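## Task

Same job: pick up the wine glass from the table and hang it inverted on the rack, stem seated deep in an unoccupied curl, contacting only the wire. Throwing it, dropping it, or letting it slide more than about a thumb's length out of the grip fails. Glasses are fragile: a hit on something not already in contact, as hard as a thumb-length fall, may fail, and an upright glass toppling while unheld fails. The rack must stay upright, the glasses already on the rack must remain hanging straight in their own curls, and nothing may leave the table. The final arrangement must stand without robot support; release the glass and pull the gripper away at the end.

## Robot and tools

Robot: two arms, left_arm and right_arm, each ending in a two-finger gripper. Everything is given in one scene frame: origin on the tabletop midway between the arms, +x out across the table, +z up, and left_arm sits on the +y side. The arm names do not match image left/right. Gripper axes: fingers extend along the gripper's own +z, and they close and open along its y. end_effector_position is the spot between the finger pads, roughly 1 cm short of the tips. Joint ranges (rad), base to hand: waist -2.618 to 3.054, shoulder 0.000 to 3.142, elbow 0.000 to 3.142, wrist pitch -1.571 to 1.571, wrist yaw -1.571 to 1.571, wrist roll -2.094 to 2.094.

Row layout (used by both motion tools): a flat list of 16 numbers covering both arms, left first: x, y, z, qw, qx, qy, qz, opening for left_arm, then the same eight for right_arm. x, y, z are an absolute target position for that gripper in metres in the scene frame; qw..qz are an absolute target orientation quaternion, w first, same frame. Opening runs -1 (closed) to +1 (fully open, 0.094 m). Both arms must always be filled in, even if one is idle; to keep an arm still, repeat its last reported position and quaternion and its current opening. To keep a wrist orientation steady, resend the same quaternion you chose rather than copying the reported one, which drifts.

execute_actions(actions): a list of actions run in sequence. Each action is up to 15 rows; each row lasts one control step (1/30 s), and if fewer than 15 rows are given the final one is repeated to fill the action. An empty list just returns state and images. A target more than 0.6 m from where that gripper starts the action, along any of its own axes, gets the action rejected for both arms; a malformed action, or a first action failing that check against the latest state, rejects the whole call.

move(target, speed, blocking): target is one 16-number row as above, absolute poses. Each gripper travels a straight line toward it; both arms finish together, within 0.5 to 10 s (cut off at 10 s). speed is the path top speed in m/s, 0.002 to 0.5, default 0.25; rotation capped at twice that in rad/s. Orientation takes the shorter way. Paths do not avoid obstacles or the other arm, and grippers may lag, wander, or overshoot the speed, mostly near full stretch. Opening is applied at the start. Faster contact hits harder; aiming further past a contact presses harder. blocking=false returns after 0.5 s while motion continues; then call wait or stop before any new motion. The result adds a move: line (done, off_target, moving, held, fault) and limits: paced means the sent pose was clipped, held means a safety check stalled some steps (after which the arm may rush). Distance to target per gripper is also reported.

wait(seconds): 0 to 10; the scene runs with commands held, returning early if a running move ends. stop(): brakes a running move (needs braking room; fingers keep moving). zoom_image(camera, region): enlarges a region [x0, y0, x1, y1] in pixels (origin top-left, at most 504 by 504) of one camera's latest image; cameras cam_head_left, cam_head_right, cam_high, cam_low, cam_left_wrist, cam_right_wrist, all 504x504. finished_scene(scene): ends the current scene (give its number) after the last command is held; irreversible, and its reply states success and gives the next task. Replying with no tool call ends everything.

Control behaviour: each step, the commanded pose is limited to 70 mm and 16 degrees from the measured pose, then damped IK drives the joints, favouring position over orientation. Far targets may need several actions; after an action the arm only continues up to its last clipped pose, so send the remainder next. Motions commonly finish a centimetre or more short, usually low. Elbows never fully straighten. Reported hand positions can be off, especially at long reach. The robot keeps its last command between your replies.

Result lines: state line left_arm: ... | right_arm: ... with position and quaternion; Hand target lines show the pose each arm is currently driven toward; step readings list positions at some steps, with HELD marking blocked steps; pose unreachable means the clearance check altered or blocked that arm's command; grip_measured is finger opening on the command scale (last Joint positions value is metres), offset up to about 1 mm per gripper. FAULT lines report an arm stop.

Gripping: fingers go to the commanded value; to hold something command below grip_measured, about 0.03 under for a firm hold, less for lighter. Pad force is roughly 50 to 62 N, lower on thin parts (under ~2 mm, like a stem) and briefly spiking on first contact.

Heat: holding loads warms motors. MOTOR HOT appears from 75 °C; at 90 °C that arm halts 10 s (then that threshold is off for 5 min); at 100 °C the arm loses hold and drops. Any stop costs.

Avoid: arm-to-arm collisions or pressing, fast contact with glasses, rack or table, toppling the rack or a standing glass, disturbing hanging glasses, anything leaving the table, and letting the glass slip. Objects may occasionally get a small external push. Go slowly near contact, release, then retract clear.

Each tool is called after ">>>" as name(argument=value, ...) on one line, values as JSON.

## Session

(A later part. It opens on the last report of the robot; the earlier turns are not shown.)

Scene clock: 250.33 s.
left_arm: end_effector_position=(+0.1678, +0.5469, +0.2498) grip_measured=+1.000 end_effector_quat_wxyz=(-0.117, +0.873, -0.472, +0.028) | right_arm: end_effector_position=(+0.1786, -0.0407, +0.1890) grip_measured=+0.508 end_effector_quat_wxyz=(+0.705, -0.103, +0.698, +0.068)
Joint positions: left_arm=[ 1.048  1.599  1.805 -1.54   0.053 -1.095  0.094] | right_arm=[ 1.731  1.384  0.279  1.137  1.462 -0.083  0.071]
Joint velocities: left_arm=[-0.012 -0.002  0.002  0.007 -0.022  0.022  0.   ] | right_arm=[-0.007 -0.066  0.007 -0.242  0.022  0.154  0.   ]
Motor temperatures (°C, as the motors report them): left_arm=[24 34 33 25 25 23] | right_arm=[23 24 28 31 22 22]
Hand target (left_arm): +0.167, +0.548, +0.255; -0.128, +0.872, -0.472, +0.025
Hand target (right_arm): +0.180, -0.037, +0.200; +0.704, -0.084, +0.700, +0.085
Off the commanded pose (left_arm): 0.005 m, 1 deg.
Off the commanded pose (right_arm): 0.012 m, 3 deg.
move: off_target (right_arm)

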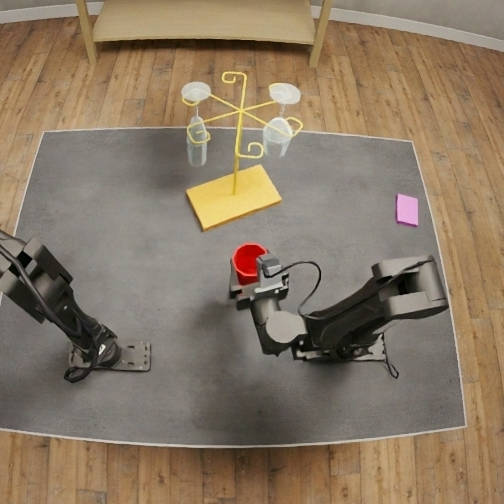

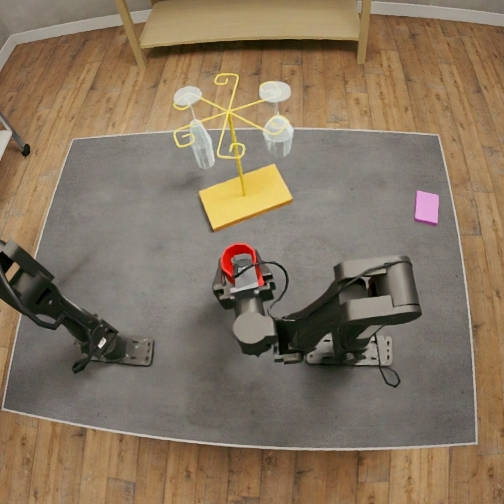

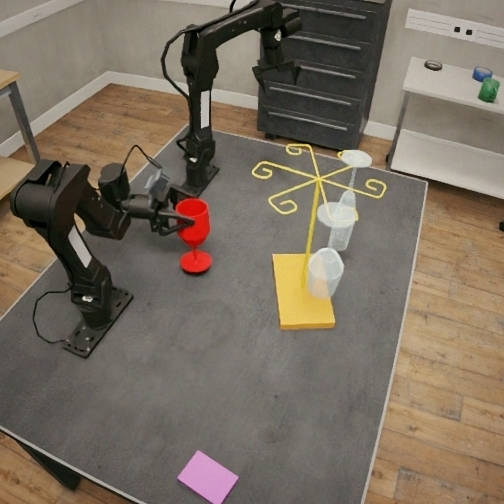

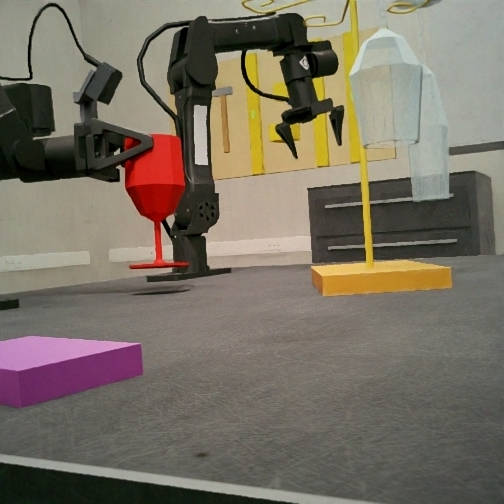

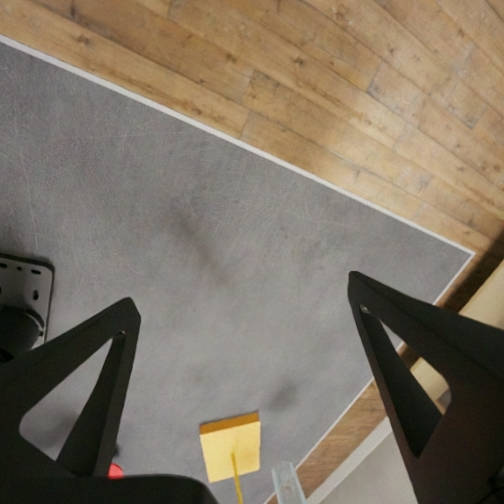

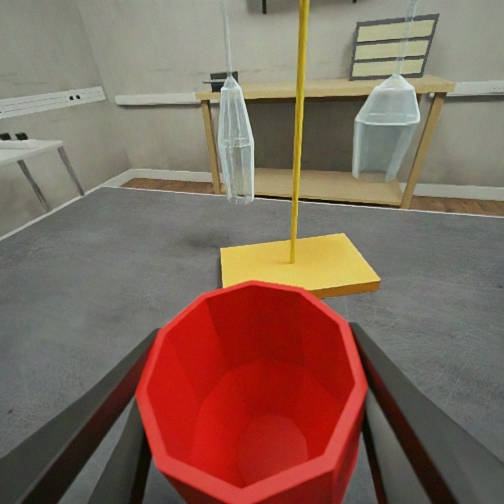

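>>> move(target=[0.167,0.548,0.255,-0.128,0.872,-0.472,0.025,1,0.20,-0.04,0.31,0.707,-0.014,0.707,0.014,0.47], speed=0.12)

Scene clock: 280.10 s.
left_arm: end_effector_position=(+0.1678, +0.5469, +0.2498) grip_measured=+1.000 end_effector_quat_wxyz=(-0.117, +0.873, -0.472, +0.028) | right_arm: end_effector_position=(+0.1977, -0.0361, +0.2966) grip_measured=+0.508 end_effector_quat_wxyz=(+0.707, -0.033, +0.706, +0.006)
Joint positions: left_arm=[ 1.048  1.599  1.805 -1.54   0.053 -1.095  0.094] | right_arm=[ 1.651  1.265  0.637  0.94   1.571 -0.351  0.071]
Joint velocities: left_arm=[-0.002  0.012 -0.007  0.022 -0.007 -0.007  0.   ] | right_arm=[ 0.002  0.002  0.032  0.037 -0.007 -0.051  0.   ]
Motor temperatures (°C, as the motors report them): left_arm=[24 34 33 25 25 23] | right_arm=[23 25 30 31 22 22]
Hand target (left_arm): +0.167, +0.548, +0.255; -0.128, +0.872, -0.472, +0.025
Hand target (right_arm): +0.200, -0.040, +0.310; +0.707, -0.016, +0.707, +0.016
Off the commanded pose (left_arm): 0.005 m, 1 deg.
Off the commanded pose (right_arm): 0.014 m, 2 deg.
joint sent to its limit (right arm) — the command would take joint 5 (wrist yaw) past its upper limit, so that joint was sent only as far as its limit.
move: off_target (right_arm)

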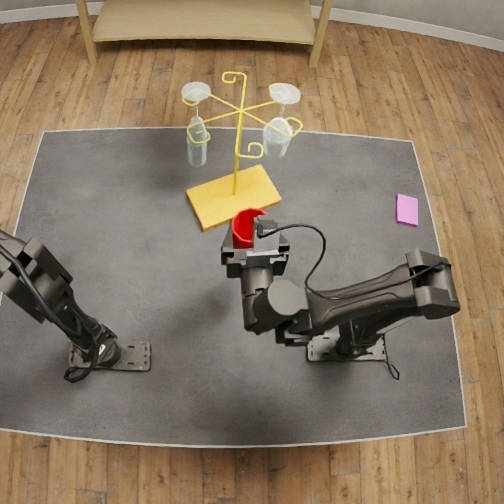

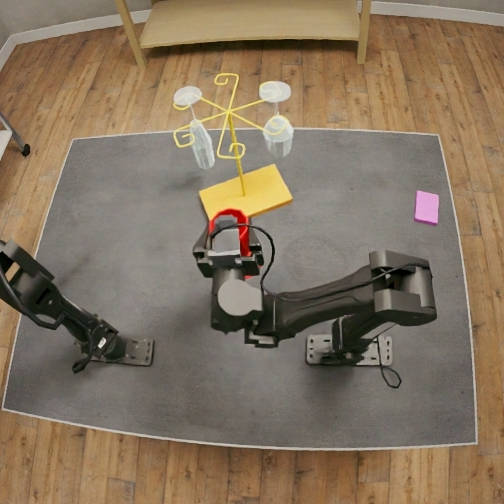

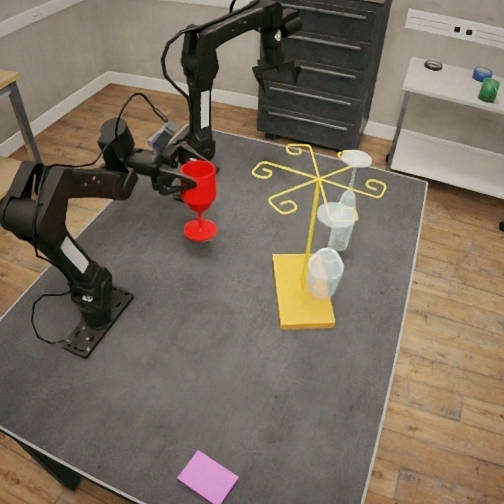

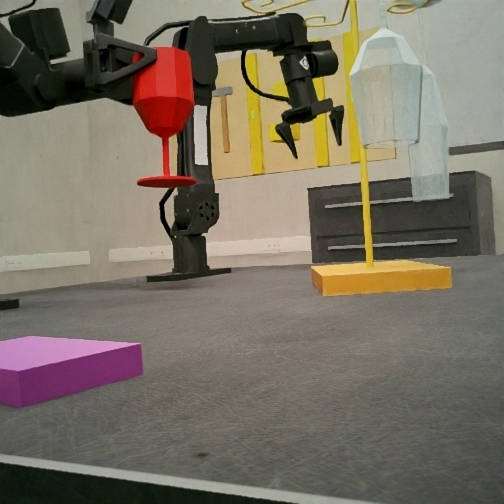

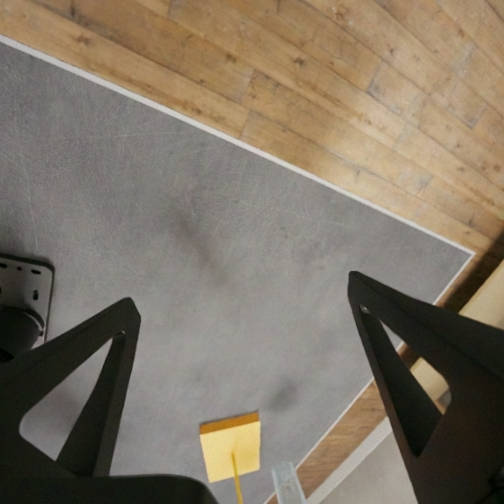

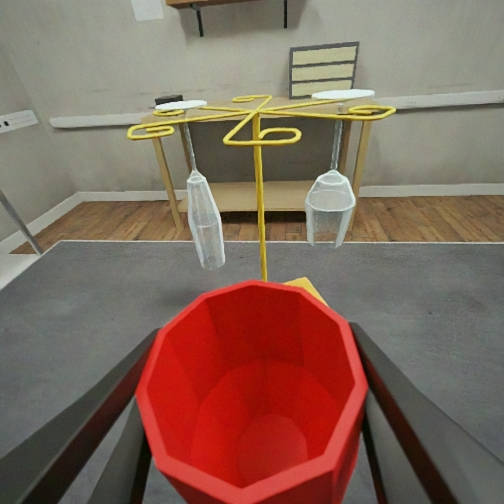

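>>> move(target=[0.167,0.548,0.255,-0.128,0.872,-0.472,0.025,1,0.20,-0.04,0.31,0.515,-0.515,0.485,-0.485,0.47], speed=0.3)

>>> move(target=[0.167,0.548,0.255,-0.128,0.872,-0.472,0.025,1,0.20,-0.04,0.31,0.021,-0.707,-0.021,-0.707,0.47], speed=0.3)

Scene clock: 295.20 s.
left_arm: end_effector_position=(+0.1678, +0.5469, +0.2498) grip_measured=+1.000 end_effector_quat_wxyz=(-0.117, +0.873, -0.472, +0.028) | right_arm: end_effector_position=(+0.1978, -0.0369, +0.2925) grip_measured=+0.507 end_effector_quat_wxyz=(+0.501, -0.531, +0.468, -0.498)
Joint positions: left_arm=[ 1.048  1.599  1.805 -1.54   0.053 -1.095  0.094] | right_arm=[ 1.651  1.198  0.735  0.237  1.56  -1.405  0.071]
Joint velocities: left_arm=[-0.007  0.002  0.012 -0.022  0.022  0.037  0.   ] | right_arm=[ 0.012  0.007 -0.007  0.095 -0.037 -0.095 -0.002]
Motor temperatures (°C, as the motors report them): left_arm=[24 34 33 25 25 23] | right_arm=[23 25 30 30 22 22]
Hand target (left_arm): +0.167, +0.548, +0.255; -0.128, +0.872, -0.472, +0.025
Hand target (right_arm): +0.200, -0.041, +0.310; +0.514, -0.515, +0.485, -0.484
Off the commanded pose (left_arm): 0.005 m, 1 deg.
Off the commanded pose (right_arm): 0.018 m, 3 deg.
move: off_target (right_arm)

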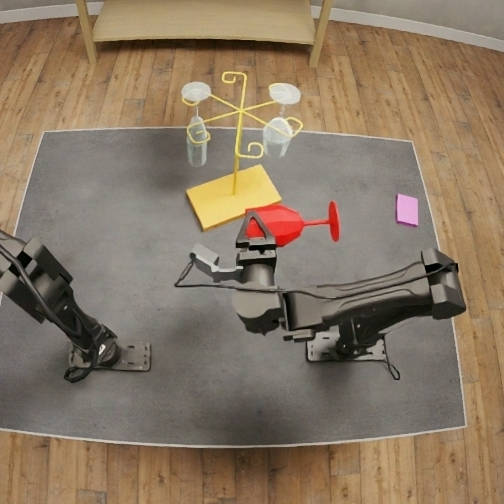

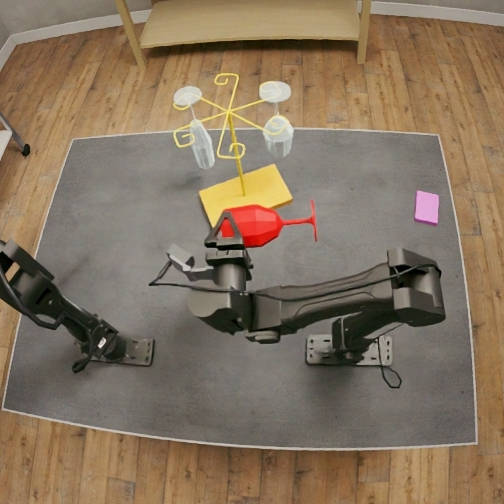

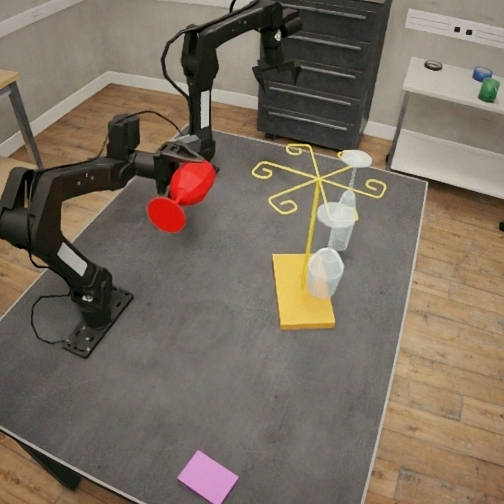

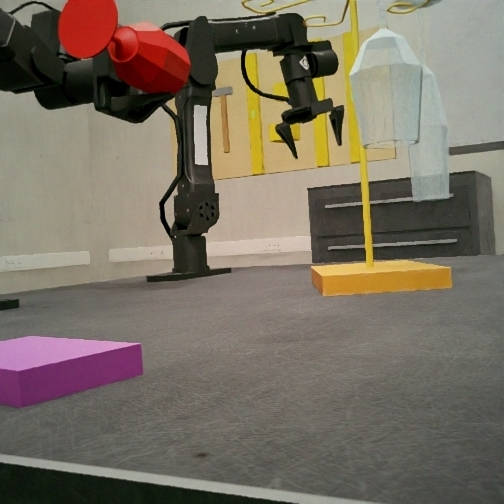

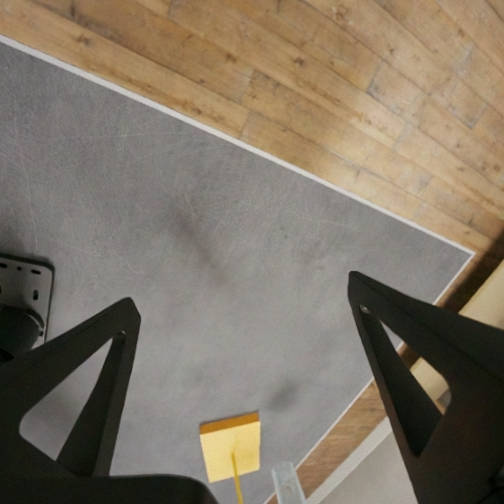

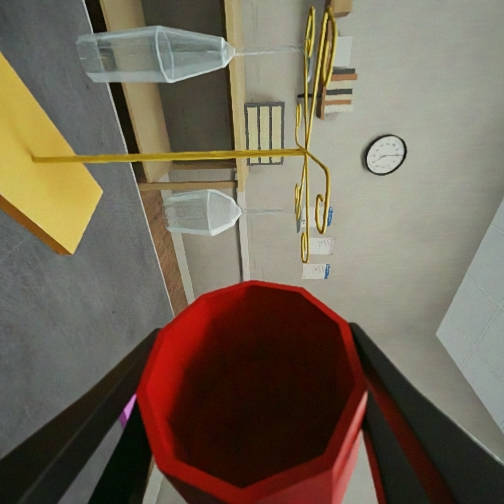

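Scene clock: 298.37 s.
left_arm: end_effector_position=(+0.1679, +0.5469, +0.2498) grip_measured=+1.000 end_effector_quat_wxyz=(-0.117, +0.873, -0.472, +0.029) | right_arm: end_effector_position=(+0.1979, -0.0406, +0.2987) grip_measured=+0.506 end_effector_quat_wxyz=(-0.019, +0.715, +0.029, +0.698)
Joint positions: left_arm=[ 1.048  1.599  1.805 -1.54   0.054 -1.095  0.094] | right_arm=[ 1.651  1.295  1.023 -0.793  1.543 -2.09   0.071]
Joint velocities: left_arm=[-0.002 -0.017 -0.007  0.007  0.007  0.007  0.   ] | right_arm=[ 0.007 -0.012 -0.022 -0.081 -0.022  0.007  0.   ]
Motor temperatures (°C, as the motors report them): left_arm=[24 34 33 25 25 23] | right_arm=[23 25 31 30 22 22]
Hand target (left_arm): +0.167, +0.548, +0.255; -0.128, +0.872, -0.472, +0.025
Hand target (right_arm): +0.200, -0.041, +0.310; -0.018, +0.708, +0.018, +0.705
Off the commanded pose (left_arm): 0.005 m, 1 deg.
Off the commanded pose (right_arm): 0.012 m, 2 deg.
joint sent to its limit (right arm) — the command would take joint 6 (wrist roll) past its lower limit, so that joint was sent only as far as its limit.
move: off_target (right_arm)

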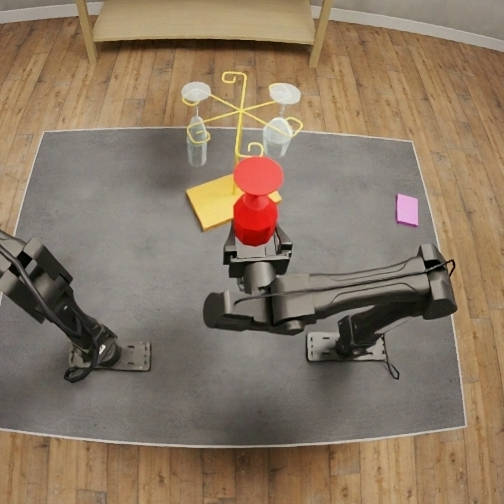

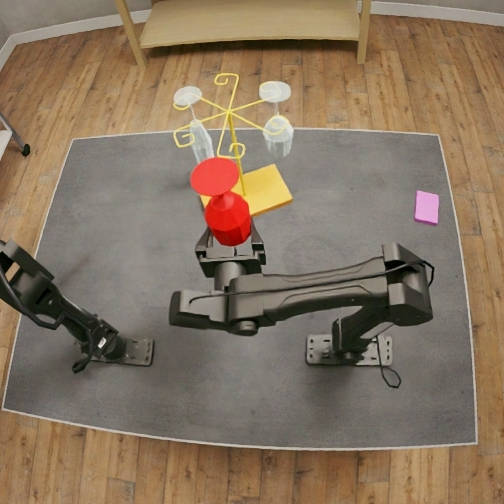

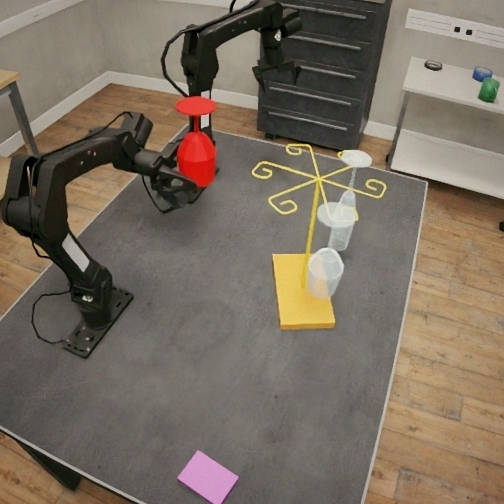

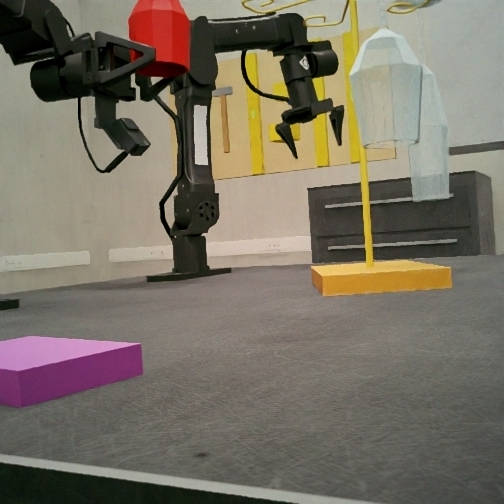

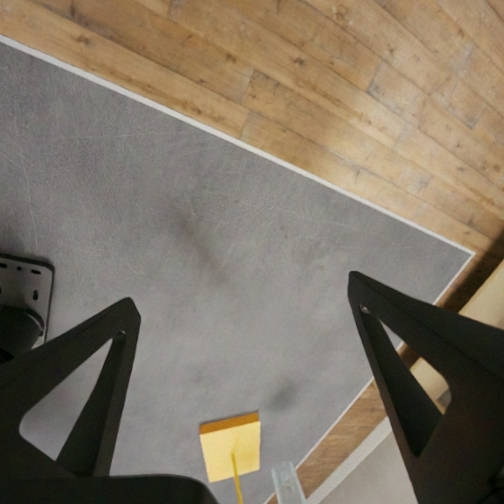

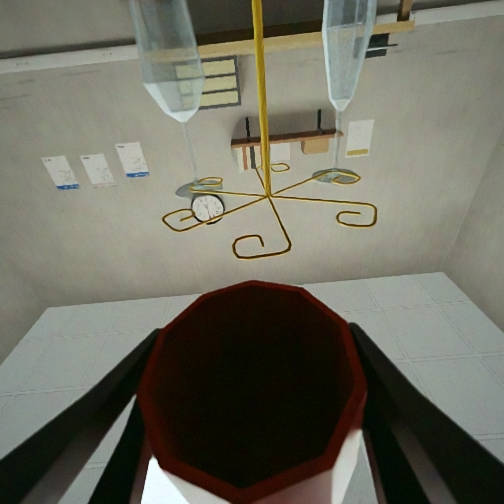

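>>> move(target=[0.167,0.548,0.255,-0.128,0.872,-0.472,0.025,1,0.25,-0.09,0.255,0.0695,0.7036,-0.0695,0.7036,0.47], speed=0.08)

>>> zoom_image(camera="cam_head_left", region=[180,60,340,240])

>>> zoom_image(camera="cam_high", region=[170,90,400,320])

Scene clock: 341.07 s.
left_arm: end_effector_position=(+0.1679, +0.5469, +0.2498) grip_measured=+1.000 end_effector_quat_wxyz=(-0.117, +0.873, -0.472, +0.029) | right_arm: end_effector_position=(+0.2484, -0.0864, +0.2493) grip_measured=+0.506 end_effector_quat_wxyz=(+0.053, +0.719, -0.058, +0.690)
Joint positions: left_arm=[ 1.048  1.599  1.805 -1.54   0.054 -1.095  0.094] | right_arm=[ 1.425  1.355  0.904 -0.809  1.527 -1.878  0.071]
Joint velocities: left_arm=[ 0.002 -0.002 -0.012 -0.037  0.051  0.037  0.   ] | right_arm=[-0.007  0.007 -0.017 -0.11  -0.022  0.051  0.001]
Motor temperatures (°C, as the motors report them): left_arm=[24 34 33 25 25 23] | right_arm=[23 24 31 29 23 22]
Hand target (left_arm): +0.167, +0.548, +0.255; -0.128, +0.872, -0.472, +0.025
Hand target (right_arm): +0.250, -0.090, +0.255; +0.064, +0.704, -0.063, +0.704
Off the commanded pose (left_arm): 0.005 m, 1 deg.
Off the commanded pose (right_arm): 0.007 m, 3 deg.
move: off_target (right_arm)

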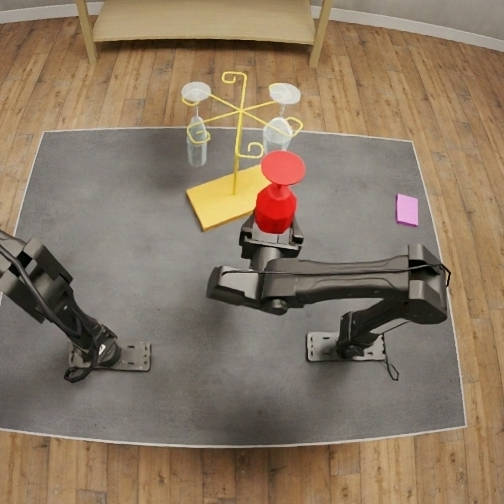

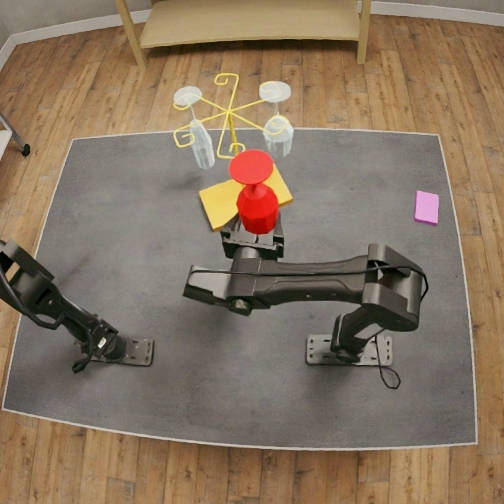

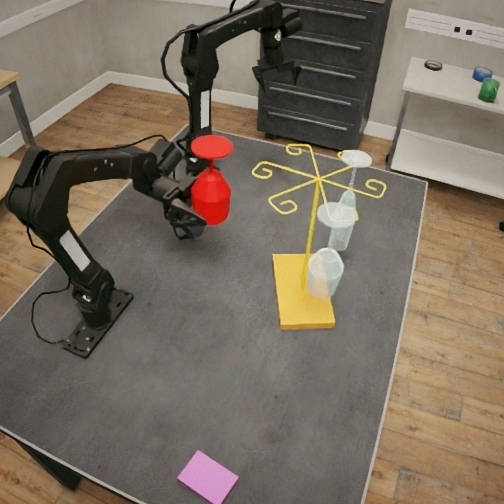

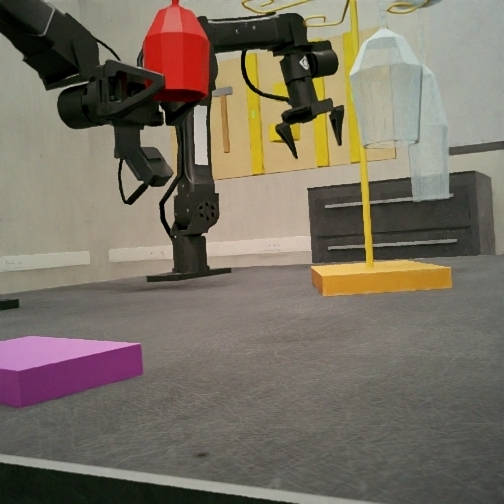

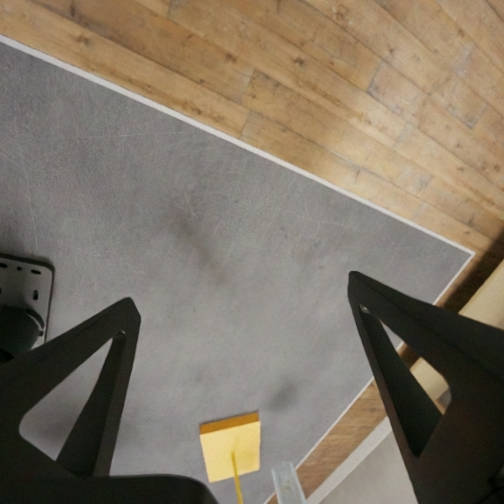

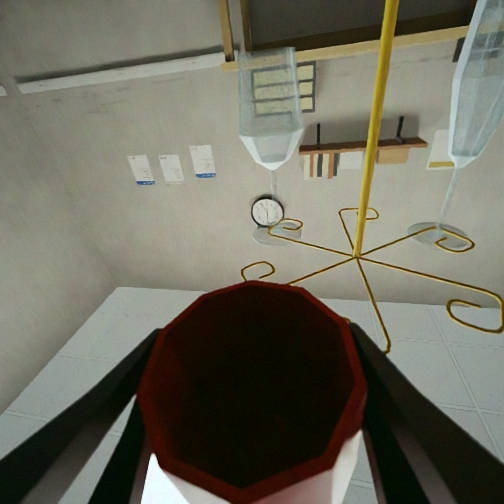

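Region (180, 60, 340, 240) of cam_head_left's 504x504 image, scaled by 2.800, with more detail than that image has.

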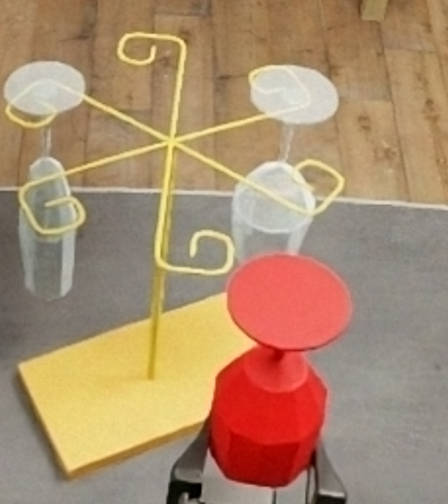

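Region (170, 90, 400, 320) of cam_high's 504x504 image, scaled by 2.191, with more detail than that image has.

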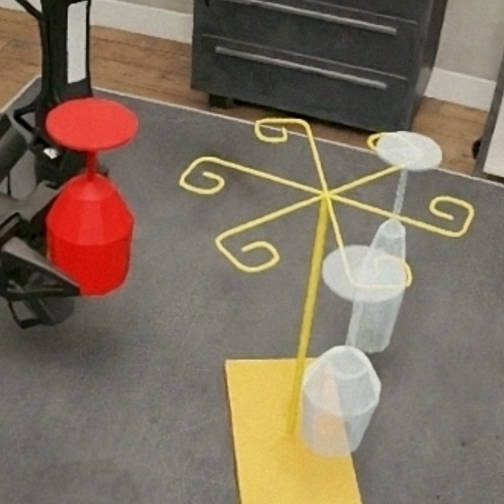

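>>> execute_actions(actions=[])

Scene clock: 383.30 s.
left_arm: end_effector_position=(+0.1679, +0.5469, +0.2498) grip_measured=+1.000 end_effector_quat_wxyz=(-0.117, +0.873, -0.472, +0.029) | right_arm: end_effector_position=(+0.2483, -0.0868, +0.2490) grip_measured=+0.506 end_effector_quat_wxyz=(+0.053, +0.719, -0.059, +0.690)
Joint positions: left_arm=[ 1.048  1.599  1.805 -1.54   0.054 -1.095  0.094] | right_arm=[ 1.425  1.356  0.904 -0.816  1.527 -1.868  0.071]
Joint velocities: left_arm=[-0.012 -0.017 -0.002  0.007  0.037 -0.022  0.   ] | right_arm=[-0.002 -0.007 -0.002 -0.022 -0.037  0.037  0.   ]
Motor temperatures (°C, as the motors report them): left_arm=[24 34 33 25 25 23] | right_arm=[23 24 30 27 23 22]
Hand target (left_arm): +0.167, +0.548, +0.255; -0.128, +0.872, -0.472, +0.025
Hand target (right_arm): +0.250, -0.090, +0.255; +0.064, +0.704, -0.063, +0.704
Off the commanded pose (left_arm): 0.005 m, 1 deg.
Off the commanded pose (right_arm): 0.007 m, 3 deg.

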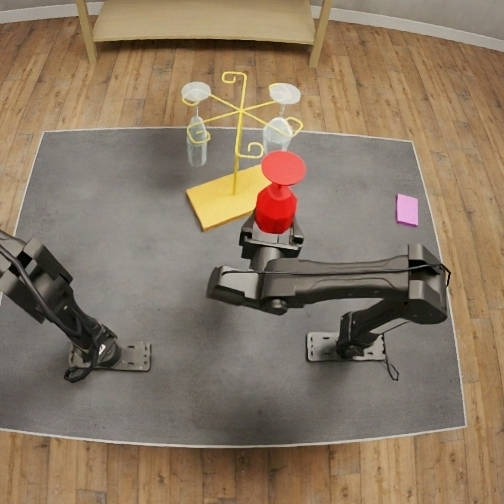

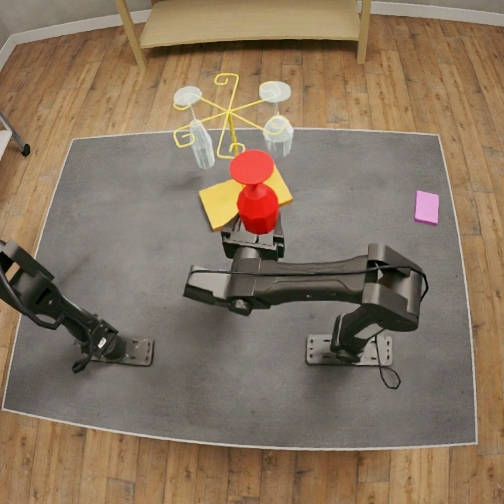

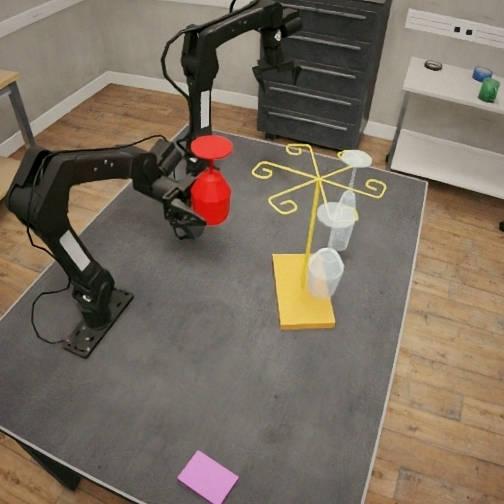

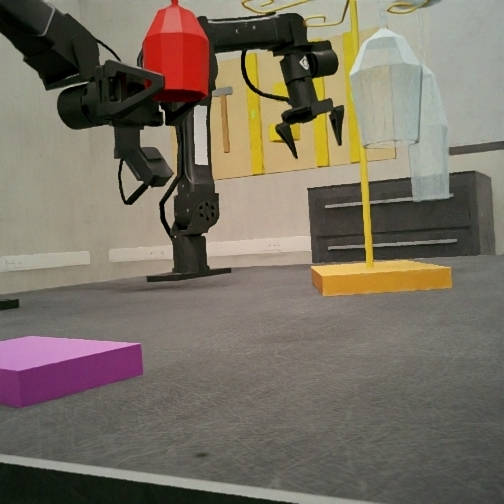

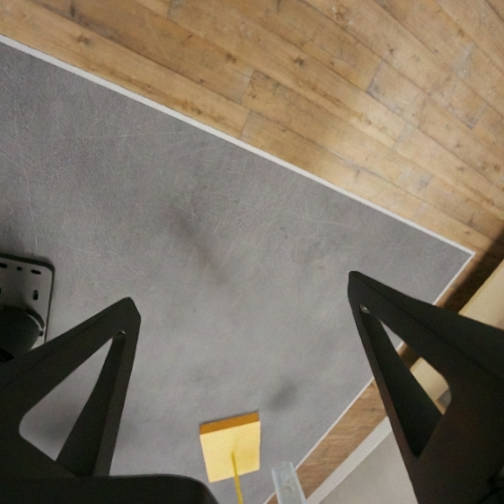

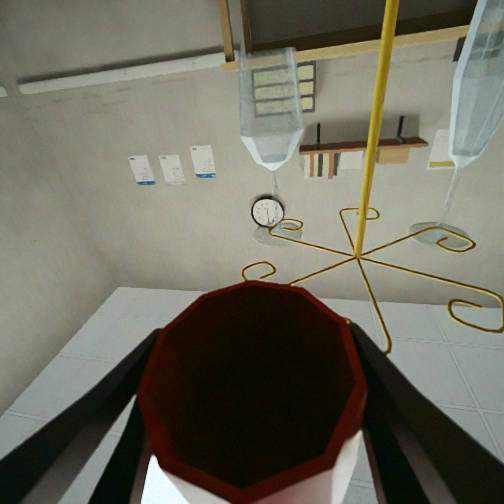

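>>> zoom_image(camera="cam_head_left", region=[180, 60, 340, 240])

>>> zoom_image(camera="cam_high", region=[170, 90, 400, 320])

Region (180, 60, 340, 240) of cam_head_left's 504x504 image, scaled by 2.800, with more detail than that image has.

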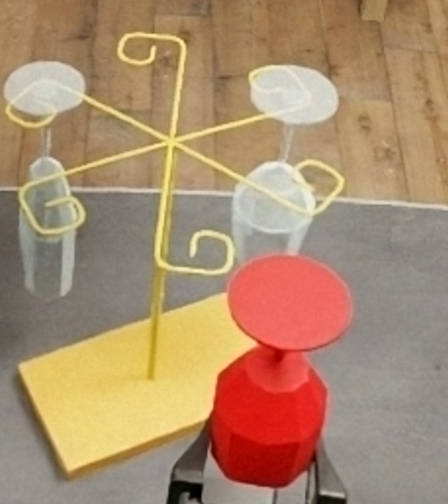

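Region (170, 90, 400, 320) of cam_high's 504x504 image, scaled by 2.191, with more detail than that image has.

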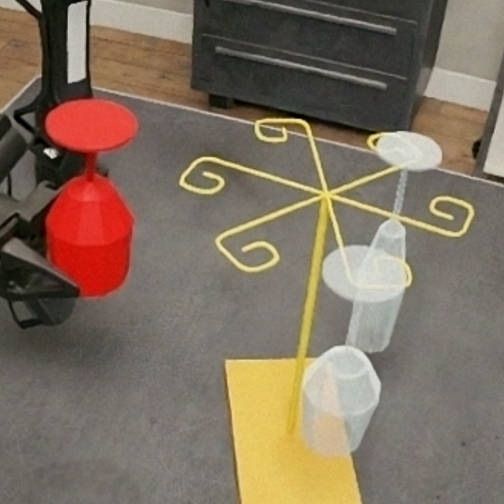

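>>> move(target=[0.167,0.548,0.255,-0.128,0.872,-0.472,0.025,1, 0.305,-0.083,0.255,0.125,0.696,-0.125,0.696,0.47], speed=0.05)

>>> zoom_image(camera="cam_head_left", region=[180, 60, 340, 240])

>>> zoom_image(camera="cam_high", region=[170, 90, 400, 320])

Scene clock: 424.43 s.
left_arm: end_effector_position=(+0.1679, +0.5469, +0.2498) grip_measured=+1.000 end_effector_quat_wxyz=(-0.117, +0.873, -0.472, +0.029) | right_arm: end_effector_position=(+0.3015, -0.0834, +0.2388) grip_measured=+0.506 end_effector_quat_wxyz=(+0.128, +0.717, -0.112, +0.677)
Joint positions: left_arm=[ 1.048  1.599  1.805 -1.54   0.054 -1.095  0.094] | right_arm=[ 1.23   1.529  1.004 -0.601  1.513 -2.048  0.071]
Joint velocities: left_arm=[-0.002 -0.007 -0.002 -0.022  0.037 -0.022  0.   ] | right_arm=[ 0.007 -0.012 -0.007  0.095 -0.051 -0.11  -0.   ]
Motor temperatures (°C, as the motors report them): left_arm=[24 34 33 25 25 23] | right_arm=[23 24 30 27 24 22]
Hand target (left_arm): +0.167, +0.548, +0.255; -0.128, +0.872, -0.472, +0.025
Hand target (right_arm): +0.304, -0.084, +0.254; +0.129, +0.699, -0.130, +0.691
Off the commanded pose (left_arm): 0.005 m, 1 deg.
Off the commanded pose (right_arm): 0.017 m, 4 deg.
move: off_target (right_arm)

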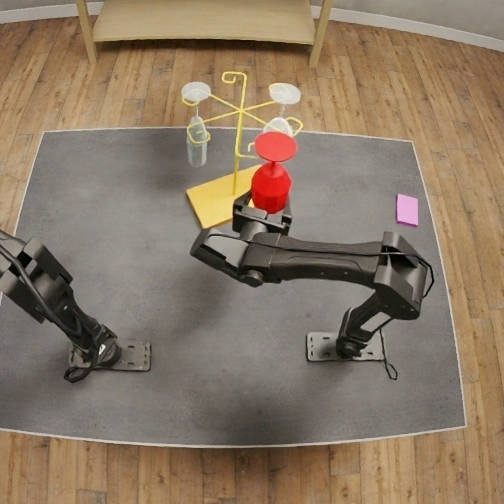

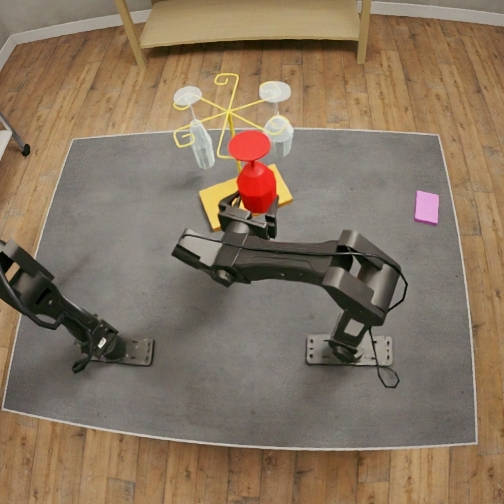

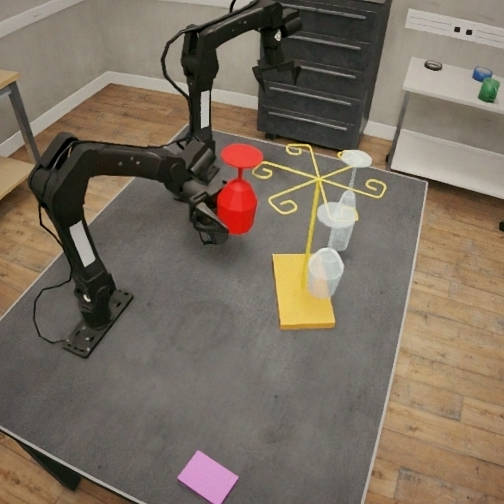

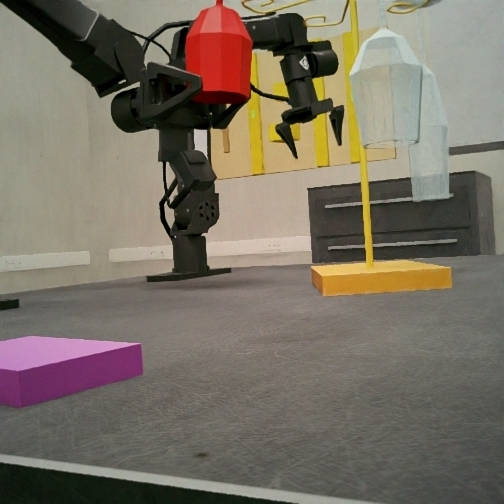

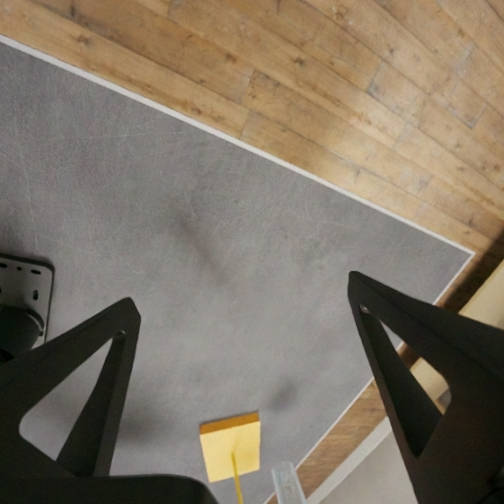

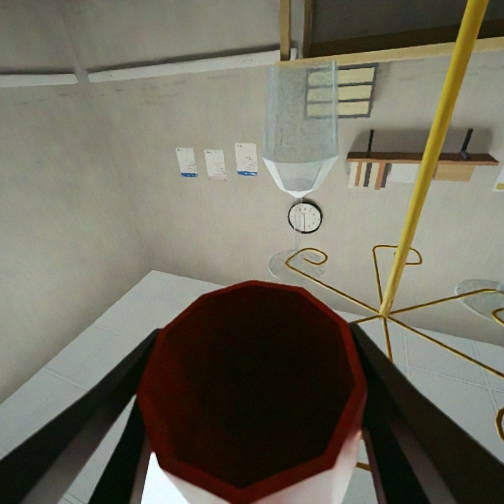

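Region (180, 60, 340, 240) of cam_head_left's 504x504 image, scaled by 2.800, with more detail than that image has.

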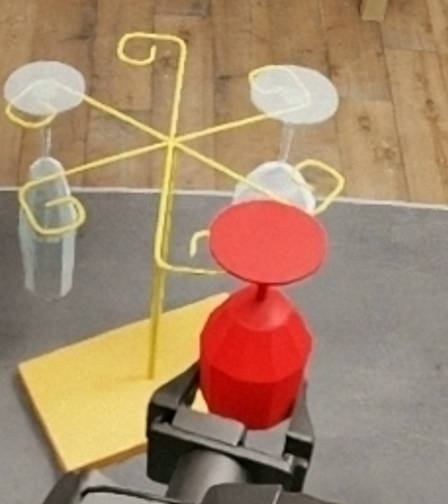

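Region (170, 90, 400, 320) of cam_high's 504x504 image, scaled by 2.191, with more detail than that image has.

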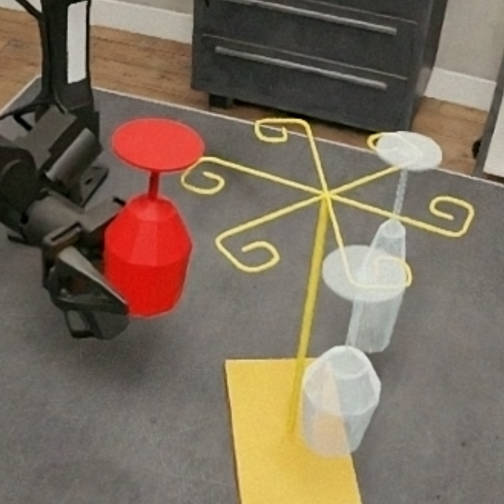

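>>> move(target=[0.167,0.548,0.255,-0.128,0.872,-0.472,0.025,1, 0.348,-0.086,0.268,0.163,0.688,-0.163,0.688,0.47], speed=0.03)

>>> zoom_image(camera="cam_head_left", region=[180, 60, 340, 240])

>>> zoom_image(camera="cam_high", region=[170, 90, 400, 320])

Scene clock: 437.30 s.
left_arm: end_effector_position=(+0.1679, +0.5469, +0.2498) grip_measured=+1.000 end_effector_quat_wxyz=(-0.117, +0.873, -0.472, +0.029) | right_arm: end_effector_position=(+0.3454, -0.0838, +0.2525) grip_measured=+0.506 end_effector_quat_wxyz=(+0.163, +0.709, -0.163, +0.667)
Joint positions: left_arm=[ 1.048  1.599  1.805 -1.54   0.054 -1.095  0.094] | right_arm=[ 1.099  1.653  1.183 -0.598  1.505 -2.088  0.071]
Joint velocities: left_arm=[ 0.002  0.017 -0.007 -0.007  0.037 -0.066  0.   ] | right_arm=[ 0.012  0.002 -0.022 -0.051 -0.022 -0.007 -0.   ]
Motor temperatures (°C, as the motors report them): left_arm=[24 34 33 25 25 23] | right_arm=[23 25 31 27 24 22]
Hand target (left_arm): +0.167, +0.548, +0.255; -0.128, +0.872, -0.472, +0.025
Hand target (right_arm): +0.347, -0.086, +0.267; +0.171, +0.692, -0.175, +0.679
Off the commanded pose (left_arm): 0.005 m, 1 deg.
Off the commanded pose (right_arm): 0.016 m, 3 deg.
joint sent to its limit (right arm) — the command would take joint 6 (wrist roll) past its lower limit, so that joint was sent only as far as its limit.
move: off_target (right_arm)

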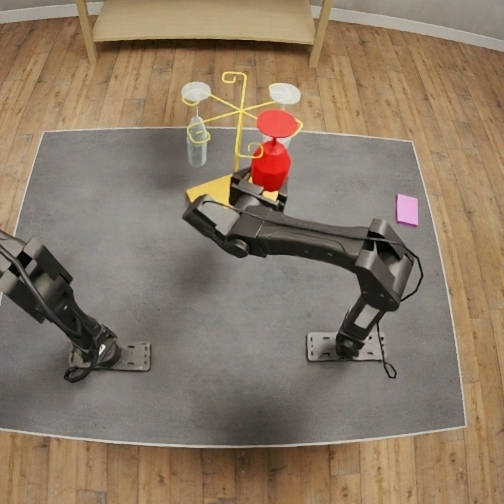

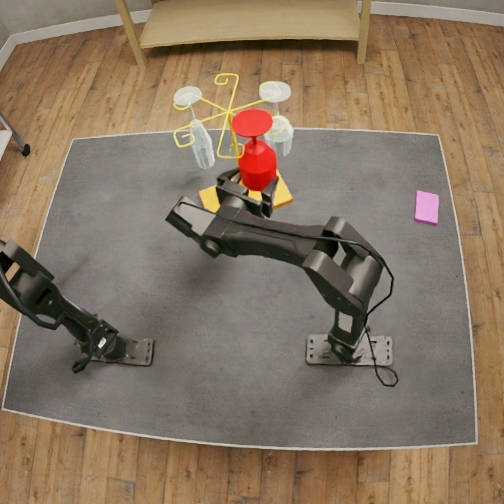

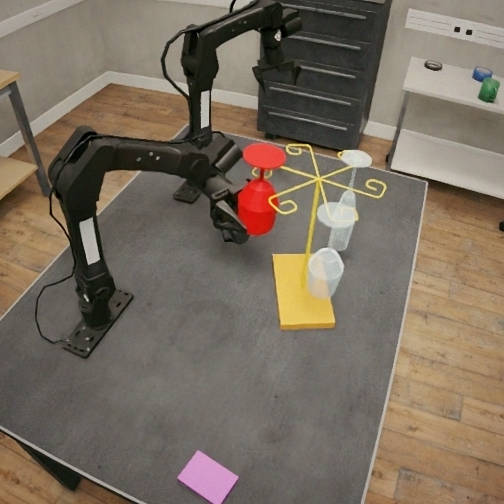

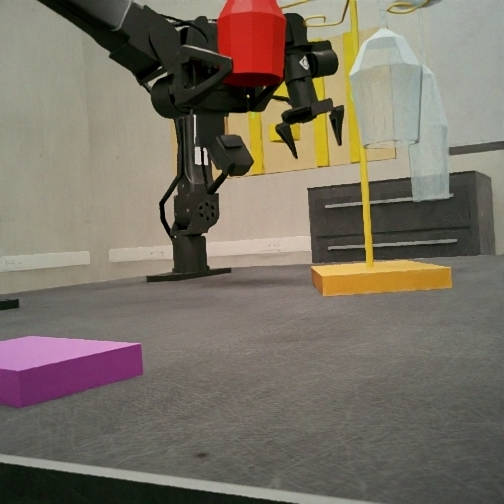

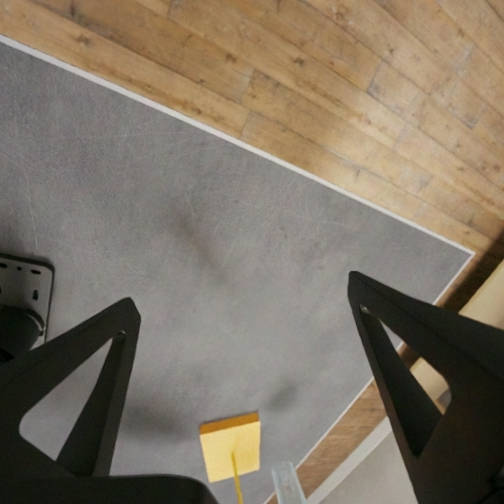

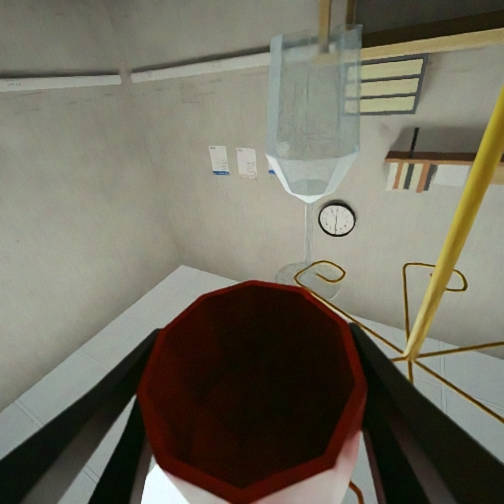

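Region (180, 60, 340, 240) of cam_head_left's 504x504 image, scaled by 2.800, with more detail than that image has.

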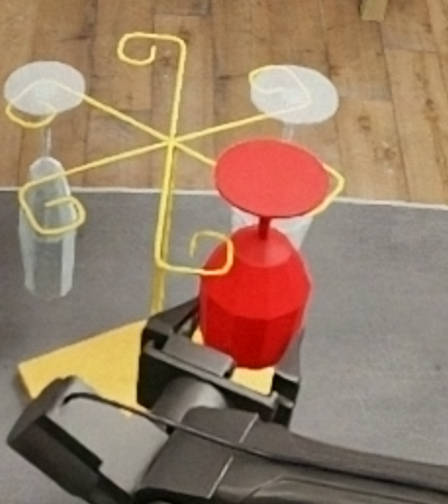

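Region (170, 90, 400, 320) of cam_high's 504x504 image, scaled by 2.191, with more detail than that image has.

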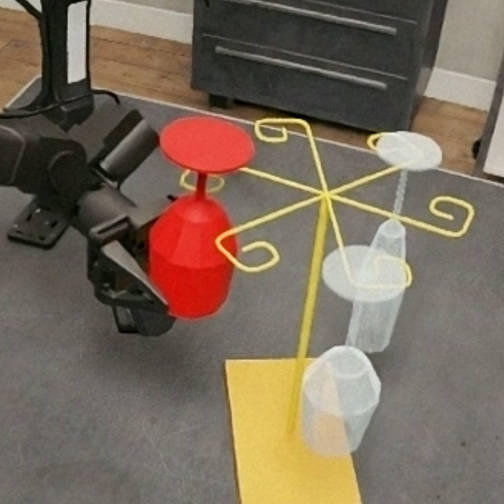

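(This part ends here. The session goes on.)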